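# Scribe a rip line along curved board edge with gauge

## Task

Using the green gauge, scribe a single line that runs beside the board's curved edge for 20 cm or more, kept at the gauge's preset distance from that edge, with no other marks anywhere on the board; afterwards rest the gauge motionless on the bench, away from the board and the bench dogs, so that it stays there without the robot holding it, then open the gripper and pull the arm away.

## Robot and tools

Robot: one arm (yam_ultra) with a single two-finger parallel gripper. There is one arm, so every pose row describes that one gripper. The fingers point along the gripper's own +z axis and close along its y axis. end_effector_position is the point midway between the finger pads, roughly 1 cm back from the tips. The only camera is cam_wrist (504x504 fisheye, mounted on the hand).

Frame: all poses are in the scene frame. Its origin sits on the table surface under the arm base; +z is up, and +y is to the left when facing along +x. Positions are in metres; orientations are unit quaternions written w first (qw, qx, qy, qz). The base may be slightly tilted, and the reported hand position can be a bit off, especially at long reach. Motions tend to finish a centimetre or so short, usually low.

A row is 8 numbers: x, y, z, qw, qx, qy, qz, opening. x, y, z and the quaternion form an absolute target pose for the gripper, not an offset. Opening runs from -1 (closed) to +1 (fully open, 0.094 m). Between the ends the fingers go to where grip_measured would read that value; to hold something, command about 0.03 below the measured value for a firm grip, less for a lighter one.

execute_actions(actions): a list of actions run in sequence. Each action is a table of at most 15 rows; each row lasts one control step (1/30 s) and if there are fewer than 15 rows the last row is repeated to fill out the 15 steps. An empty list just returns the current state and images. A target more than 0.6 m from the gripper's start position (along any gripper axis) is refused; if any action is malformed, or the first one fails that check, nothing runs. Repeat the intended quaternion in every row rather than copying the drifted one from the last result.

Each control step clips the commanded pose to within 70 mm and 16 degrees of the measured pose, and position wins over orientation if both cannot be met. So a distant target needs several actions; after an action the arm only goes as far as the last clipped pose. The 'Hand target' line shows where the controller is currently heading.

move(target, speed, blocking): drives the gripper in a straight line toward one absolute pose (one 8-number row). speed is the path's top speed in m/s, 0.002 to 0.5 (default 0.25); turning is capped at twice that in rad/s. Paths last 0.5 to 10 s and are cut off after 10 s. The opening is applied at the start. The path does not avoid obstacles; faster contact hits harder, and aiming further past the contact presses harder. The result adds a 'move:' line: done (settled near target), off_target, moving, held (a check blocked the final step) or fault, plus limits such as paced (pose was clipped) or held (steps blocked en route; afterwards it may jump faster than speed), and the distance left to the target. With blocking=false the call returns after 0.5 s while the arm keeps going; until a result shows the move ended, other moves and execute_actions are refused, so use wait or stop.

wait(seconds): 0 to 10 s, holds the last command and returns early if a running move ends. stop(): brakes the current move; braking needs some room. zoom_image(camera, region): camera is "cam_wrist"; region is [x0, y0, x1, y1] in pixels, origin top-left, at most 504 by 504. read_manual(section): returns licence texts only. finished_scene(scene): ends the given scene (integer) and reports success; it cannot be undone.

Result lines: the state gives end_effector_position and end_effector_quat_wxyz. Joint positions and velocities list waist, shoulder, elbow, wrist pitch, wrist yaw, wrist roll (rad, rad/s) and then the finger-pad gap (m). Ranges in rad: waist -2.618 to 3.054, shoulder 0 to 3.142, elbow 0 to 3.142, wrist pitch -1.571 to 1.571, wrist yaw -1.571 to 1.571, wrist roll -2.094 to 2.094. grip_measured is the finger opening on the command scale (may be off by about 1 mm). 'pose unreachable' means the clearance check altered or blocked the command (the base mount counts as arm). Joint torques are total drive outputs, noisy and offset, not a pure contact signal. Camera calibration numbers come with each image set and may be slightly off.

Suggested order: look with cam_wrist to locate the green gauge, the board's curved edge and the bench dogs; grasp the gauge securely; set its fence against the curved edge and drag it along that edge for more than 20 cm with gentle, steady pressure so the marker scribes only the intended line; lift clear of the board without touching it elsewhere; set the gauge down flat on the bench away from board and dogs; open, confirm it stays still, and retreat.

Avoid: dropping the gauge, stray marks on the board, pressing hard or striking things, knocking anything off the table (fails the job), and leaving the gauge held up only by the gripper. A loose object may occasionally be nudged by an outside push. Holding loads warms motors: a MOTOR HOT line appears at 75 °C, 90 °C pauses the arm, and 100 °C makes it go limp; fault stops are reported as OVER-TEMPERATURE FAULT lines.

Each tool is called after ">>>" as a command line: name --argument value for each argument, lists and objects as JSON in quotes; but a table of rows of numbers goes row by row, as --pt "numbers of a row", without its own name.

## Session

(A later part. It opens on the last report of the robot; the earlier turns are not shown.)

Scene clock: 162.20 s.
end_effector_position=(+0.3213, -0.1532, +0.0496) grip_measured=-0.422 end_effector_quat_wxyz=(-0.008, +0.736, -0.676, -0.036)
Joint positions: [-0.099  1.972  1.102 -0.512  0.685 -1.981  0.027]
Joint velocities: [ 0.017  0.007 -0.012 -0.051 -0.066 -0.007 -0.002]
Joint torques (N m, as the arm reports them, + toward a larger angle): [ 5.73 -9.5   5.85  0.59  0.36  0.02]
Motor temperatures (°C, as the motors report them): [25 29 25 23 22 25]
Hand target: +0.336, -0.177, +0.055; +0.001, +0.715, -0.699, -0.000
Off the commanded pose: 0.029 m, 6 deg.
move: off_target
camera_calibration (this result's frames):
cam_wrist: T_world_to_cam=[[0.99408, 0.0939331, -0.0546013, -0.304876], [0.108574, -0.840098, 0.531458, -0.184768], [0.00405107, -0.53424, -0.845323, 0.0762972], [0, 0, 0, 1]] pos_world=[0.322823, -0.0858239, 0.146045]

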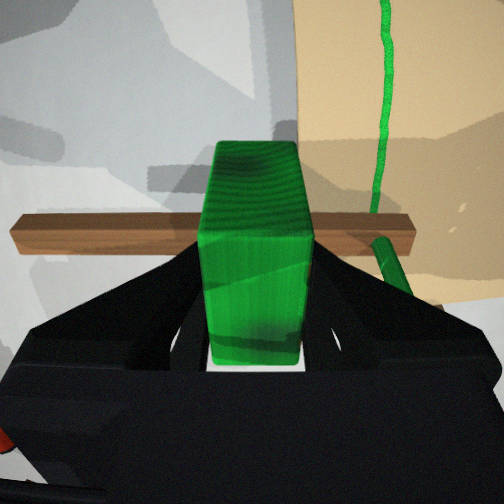

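>>> move --target '[0.332,-0.158,0.078,0.02,-0.733,0.68,-0.018,-0.455]' --speed 0.02

>>> move --target '[0.31,-0.17,0.18,0,-0.707,0.707,0,-0.455]' --speed 0.12

>>> move --target '[0.22,-0.33,0.18,0,-0.1,0.995,0,-0.455]' --speed 0.3

>>> move --target '[0.043,-0.528,0.13,0,0.6225,0.7826,0,-0.455]' --speed 0.3

>>> move --target '[0.043,-0.530,0.044,0,0.6225,0.7826,0,-0.455]' --speed 0.04

Scene clock: 170.33 s.
end_effector_position=(+0.3320, -0.1625, +0.0705) grip_measured=-0.422 end_effector_quat_wxyz=(-0.015, +0.728, -0.686, +0.011)
Joint positions: [-0.058  1.9    1.063 -0.459  0.72  -1.981  0.027]
Joint velocities: [ 0.012  0.007 -0.056  0.125  0.051  0.007 -0.001]
Joint torques (N m, as the arm reports them, + toward a larger angle): [ 8.13 -9.5   2.11  0.29 -0.01 -0.05]
Motor temperatures (°C, as the motors report them): [25 29 25 23 22 25]
Hand target: +0.332, -0.158, +0.078; -0.020, +0.733, -0.680, +0.018
Off the commanded pose: 0.009 m, 1 deg.
move: done
camera_calibration (this result's frames):
cam_wrist: T_world_to_cam=[[0.997749, 0.0646412, 0.0178416, -0.324642], [0.0421928, -0.811949, 0.582202, -0.181806], [0.0521207, -0.580139, -0.812848, 0.0631517], [0, 0, 0, 1]] pos_world=[0.328291, -0.0899953, 0.162973]

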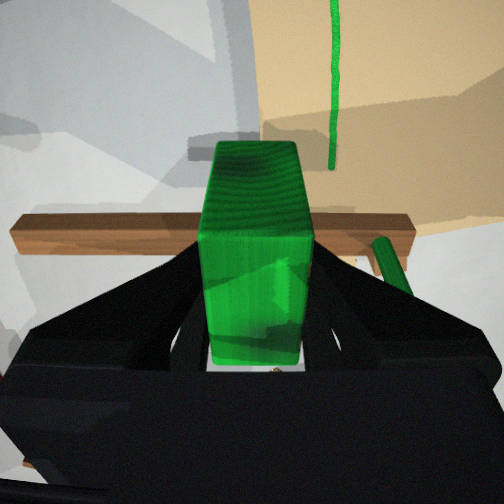

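Scene clock: 171.93 s.
end_effector_position=(+0.3009, -0.1655, +0.1687) grip_measured=-0.422 end_effector_quat_wxyz=(+0.010, +0.709, -0.705, -0.015)
Joint positions: [ 0.138  1.741  1.192 -1.02   0.759 -1.6    0.027]
Joint velocities: [-0.012  0.007  0.007 -0.007 -0.022 -0.051 -0.001]
Joint torques (N m, as the arm reports them, + toward a larger angle): [ 7.48 -7.35  6.77  0.08  0.    0.06]
Motor temperatures (°C, as the motors report them): [25 29 25 23 22 25]
Hand target: +0.307, -0.168, +0.180; -0.001, +0.707, -0.707, -0.004
Off the commanded pose: 0.015 m, 2 deg.
move: off_target
camera_calibration (this result's frames):
cam_wrist: T_world_to_cam=[[0.998505, 0.0119621, -0.0533406, -0.292109], [0.0406384, -0.815064, 0.577944, -0.239417], [-0.0365626, -0.579247, -0.814332, 0.169991], [0, 0, 0, 1]] pos_world=[0.307617, -0.0931792, 0.261217]

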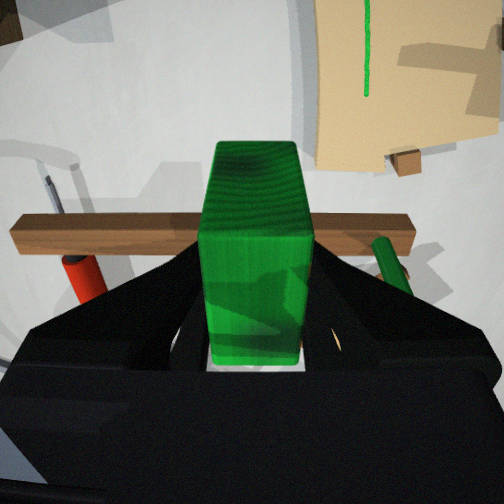

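Scene clock: 174.73 s.
end_effector_position=(+0.2120, -0.3224, +0.1721) grip_measured=-0.422 end_effector_quat_wxyz=(-0.017, -0.119, +0.993, -0.001)
Joint positions: [-0.337  1.366  1.236 -1.019  0.668 -0.885  0.027]
Joint velocities: [-0.012  0.012  0.002  0.007 -0.037 -0.037 -0.   ]
Joint torques (N m, as the arm reports them, + toward a larger angle): [ 3.43 -8.84  7.16  0.31 -0.1   0.05]
Motor temperatures (°C, as the motors report them): [25 29 25 23 22 25]
Hand target: +0.216, -0.331, +0.182; +0.002, -0.102, +0.995, -0.009
Off the commanded pose: 0.014 m, 3 deg.
move: off_target
camera_calibration (this result's frames):
cam_wrist: T_world_to_cam=[[0.241156, -0.970253, -0.0212819, -0.36287], [-0.764059, -0.203336, 0.612265, -0.00378213], [-0.59838, -0.131391, -0.790366, 0.33799], [0, 0, 0, 1]] pos_world=[0.286865, -0.308436, 0.261729]

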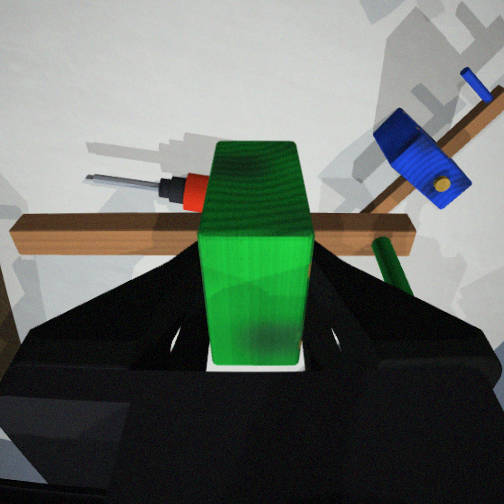

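Scene clock: 177.97 s.
end_effector_position=(+0.0417, -0.5211, +0.1300) grip_measured=-0.423 end_effector_quat_wxyz=(-0.004, +0.612, +0.791, -0.009)
Joint positions: [-1.259  1.574  1.802 -1.028  0.102 -0.152  0.027]
Joint velocities: [-0.002 -0.017  0.012  0.081  0.022 -0.007 -0.   ]
Joint torques (N m, as the arm reports them, + toward a larger angle): [  0.18 -13.1    8.86   0.27  -0.06   0.06]
Motor temperatures (°C, as the motors report them): [25 29 26 23 22 25]
Hand target: +0.041, -0.528, +0.136; +0.004, +0.616, +0.787, -0.013
Off the commanded pose: 0.007 m, 2 deg.
move: done
camera_calibration (this result's frames):
cam_wrist: T_world_to_cam=[[-0.966293, -0.257446, 0.000296676, -0.0965004], [-0.209234, 0.786007, 0.581734, 0.347842], [-0.149998, 0.562063, -0.813379, 0.522357], [0, 0, 0, 1]] pos_world=[0.0578852, -0.591847, 0.222552]

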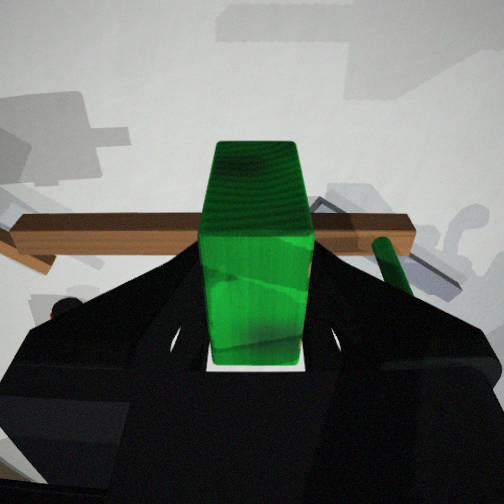

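Scene clock: 180.37 s.
end_effector_position=(+0.0440, -0.5295, +0.0490) grip_measured=-0.423 end_effector_quat_wxyz=(-0.005, +0.618, +0.786, +0.001)
Joint positions: [-1.281  1.753  1.788 -0.85   0.075 -0.151  0.027]
Joint velocities: [-0.032 -0.017  0.002  0.007 -0.037 -0.022 -0.001]
Joint torques (N m, as the arm reports them, + toward a larger angle): [ -0.02 -12.97   6.07   0.57  -0.08   0.06]
Motor temperatures (°C, as the motors report them): [25 30 26 23 22 25]
Hand target: +0.042, -0.532, +0.044; -0.000, +0.622, +0.783, -0.001
Off the commanded pose: 0.005 m, 1 deg.
move: done
camera_calibration (this result's frames):
cam_wrist: T_world_to_cam=[[-0.97016, -0.242019, -0.014677, -0.087346], [-0.203404, 0.77943, 0.59255, 0.397741], [-0.131969, 0.577854, -0.8054, 0.468731], [0, 0, 0, 1]] pos_world=[0.0580202, -0.602009, 0.140552]

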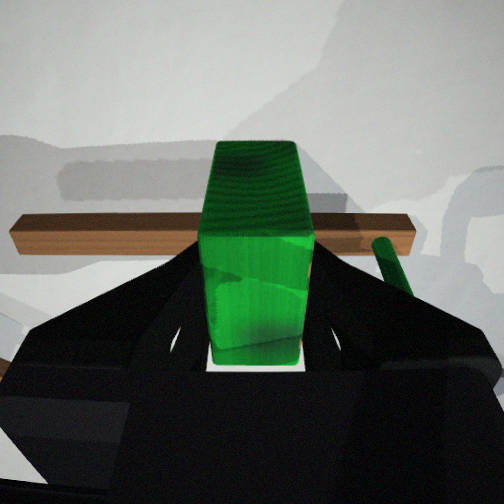

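>>> execute_actions --actions '[[[0.043,-0.530,0.047,0,0.6225,0.7826,0,0.0]],[[0.043,-0.530,0.047,0,0.6225,0.7826,0,0.0]]]'

>>> move --target '[0.043,-0.530,0.15,0,0.6225,0.7826,0,0.0]' --speed 0.12

>>> move --target '[0.38,-0.05,0.27,0.309,0,0.951,0,1]' --speed 0.3

Scene clock: 186.00 s.
end_effector_position=(+0.0441, -0.5302, +0.0490) grip_measured=-0.003 end_effector_quat_wxyz=(-0.004, +0.619, +0.786, +0.000)
Joint positions: [-1.281  1.753  1.788 -0.847  0.074 -0.149  0.047]
Joint velocities: [ 0.017 -0.002  0.007 -0.007 -0.051  0.007  0.001]
Joint torques (N m, as the arm reports them, + toward a larger angle): [  0.21 -14.14   4.95   0.51  -0.07   0.05]
Motor temperatures (°C, as the motors report them): [24 30 26 23 22 25]
Hand target: +0.043, -0.530, +0.047; -0.000, +0.622, +0.783, +0.000
Off the commanded pose: 0.002 m, 1 deg.
camera_calibration (this result's frames):
cam_wrist: T_world_to_cam=[[-0.970662, -0.240005, -0.0145674, -0.0863119], [-0.202123, 0.78164, 0.590072, 0.399592], [-0.130234, 0.575705, -0.807219, 0.468049], [0, 0, 0, 1]] pos_world=[0.0579428, -0.602511, 0.140773]

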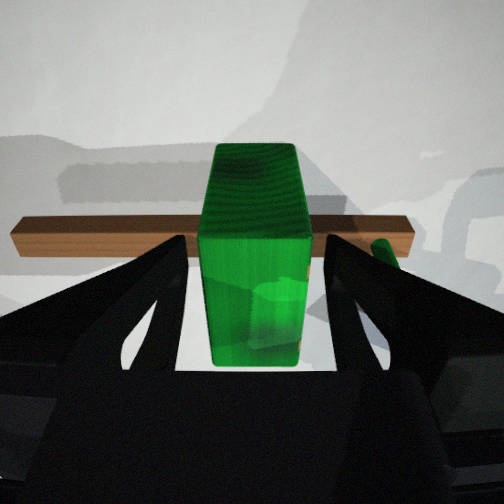

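Scene clock: 187.43 s.
end_effector_position=(+0.0409, -0.5199, +0.1371) grip_measured=-0.003 end_effector_quat_wxyz=(-0.011, +0.622, +0.782, +0.012)
Joint positions: [-1.271  1.602  1.882 -1.12   0.075 -0.13   0.047]
Joint velocities: [-0.002 -0.007  0.017 -0.022 -0.037 -0.037  0.   ]
Joint torques (N m, as the arm reports them, + toward a larger angle): [  1.5  -15.08   8.42   0.22   0.07   0.04]
Motor temperatures (°C, as the motors report them): [24 31 26 23 22 25]
Hand target: +0.043, -0.527, +0.150; +0.000, +0.623, +0.783, +0.000
Off the commanded pose: 0.016 m, 2 deg.
move: off_target
camera_calibration (this result's frames):
cam_wrist: T_world_to_cam=[[-0.972982, -0.229627, -0.024049, -0.0788969], [-0.196035, 0.766606, 0.611462, 0.32795], [-0.121972, 0.599656, -0.790908, 0.542689], [0, 0, 0, 1]] pos_world=[0.0537173, -0.594952, 0.226791]

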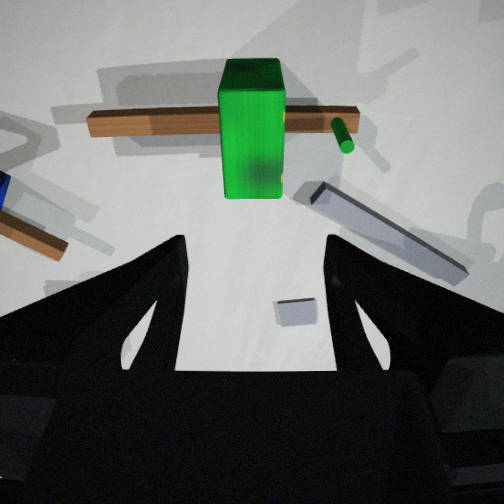

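Scene clock: 190.50 s.
end_effector_position=(+0.3777, -0.0504, +0.2539) grip_measured=+1.000 end_effector_quat_wxyz=(+0.295, +0.006, +0.955, +0.021)
Joint positions: [ 0.542  1.655  0.891 -0.3    0.795 -0.084  0.094]
Joint velocities: [-0.002 -0.032 -0.002  0.037  0.037 -0.051  0.   ]
Joint torques (N m, as the arm reports them, + toward a larger angle): [ 6.28 -3.6   8.29  1.48  0.03 -0.05]
Motor temperatures (°C, as the motors report them): [24 30 26 23 22 25]
Hand target: +0.387, -0.050, +0.265; +0.310, +0.011, +0.950, +0.020
Off the commanded pose: 0.016 m, 3 deg.
move: off_target
camera_calibration (this result's frames):
cam_wrist: T_world_to_cam=[[0.0152074, -0.99836, -0.0551994, -0.0446602], [-0.99956, -0.0165853, 0.0245908, 0.375667], [-0.025466, 0.0548011, -0.998172, 0.383277], [0, 0, 0, 1]] pos_world=[0.385941, -0.0593604, 0.370873]

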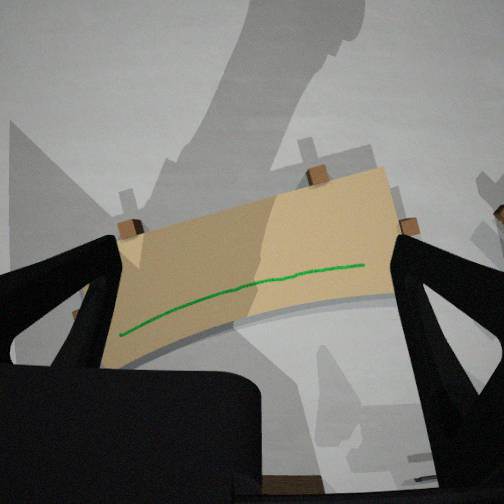

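>>> finished_scene --scene 2

The scene is finished: the task was done.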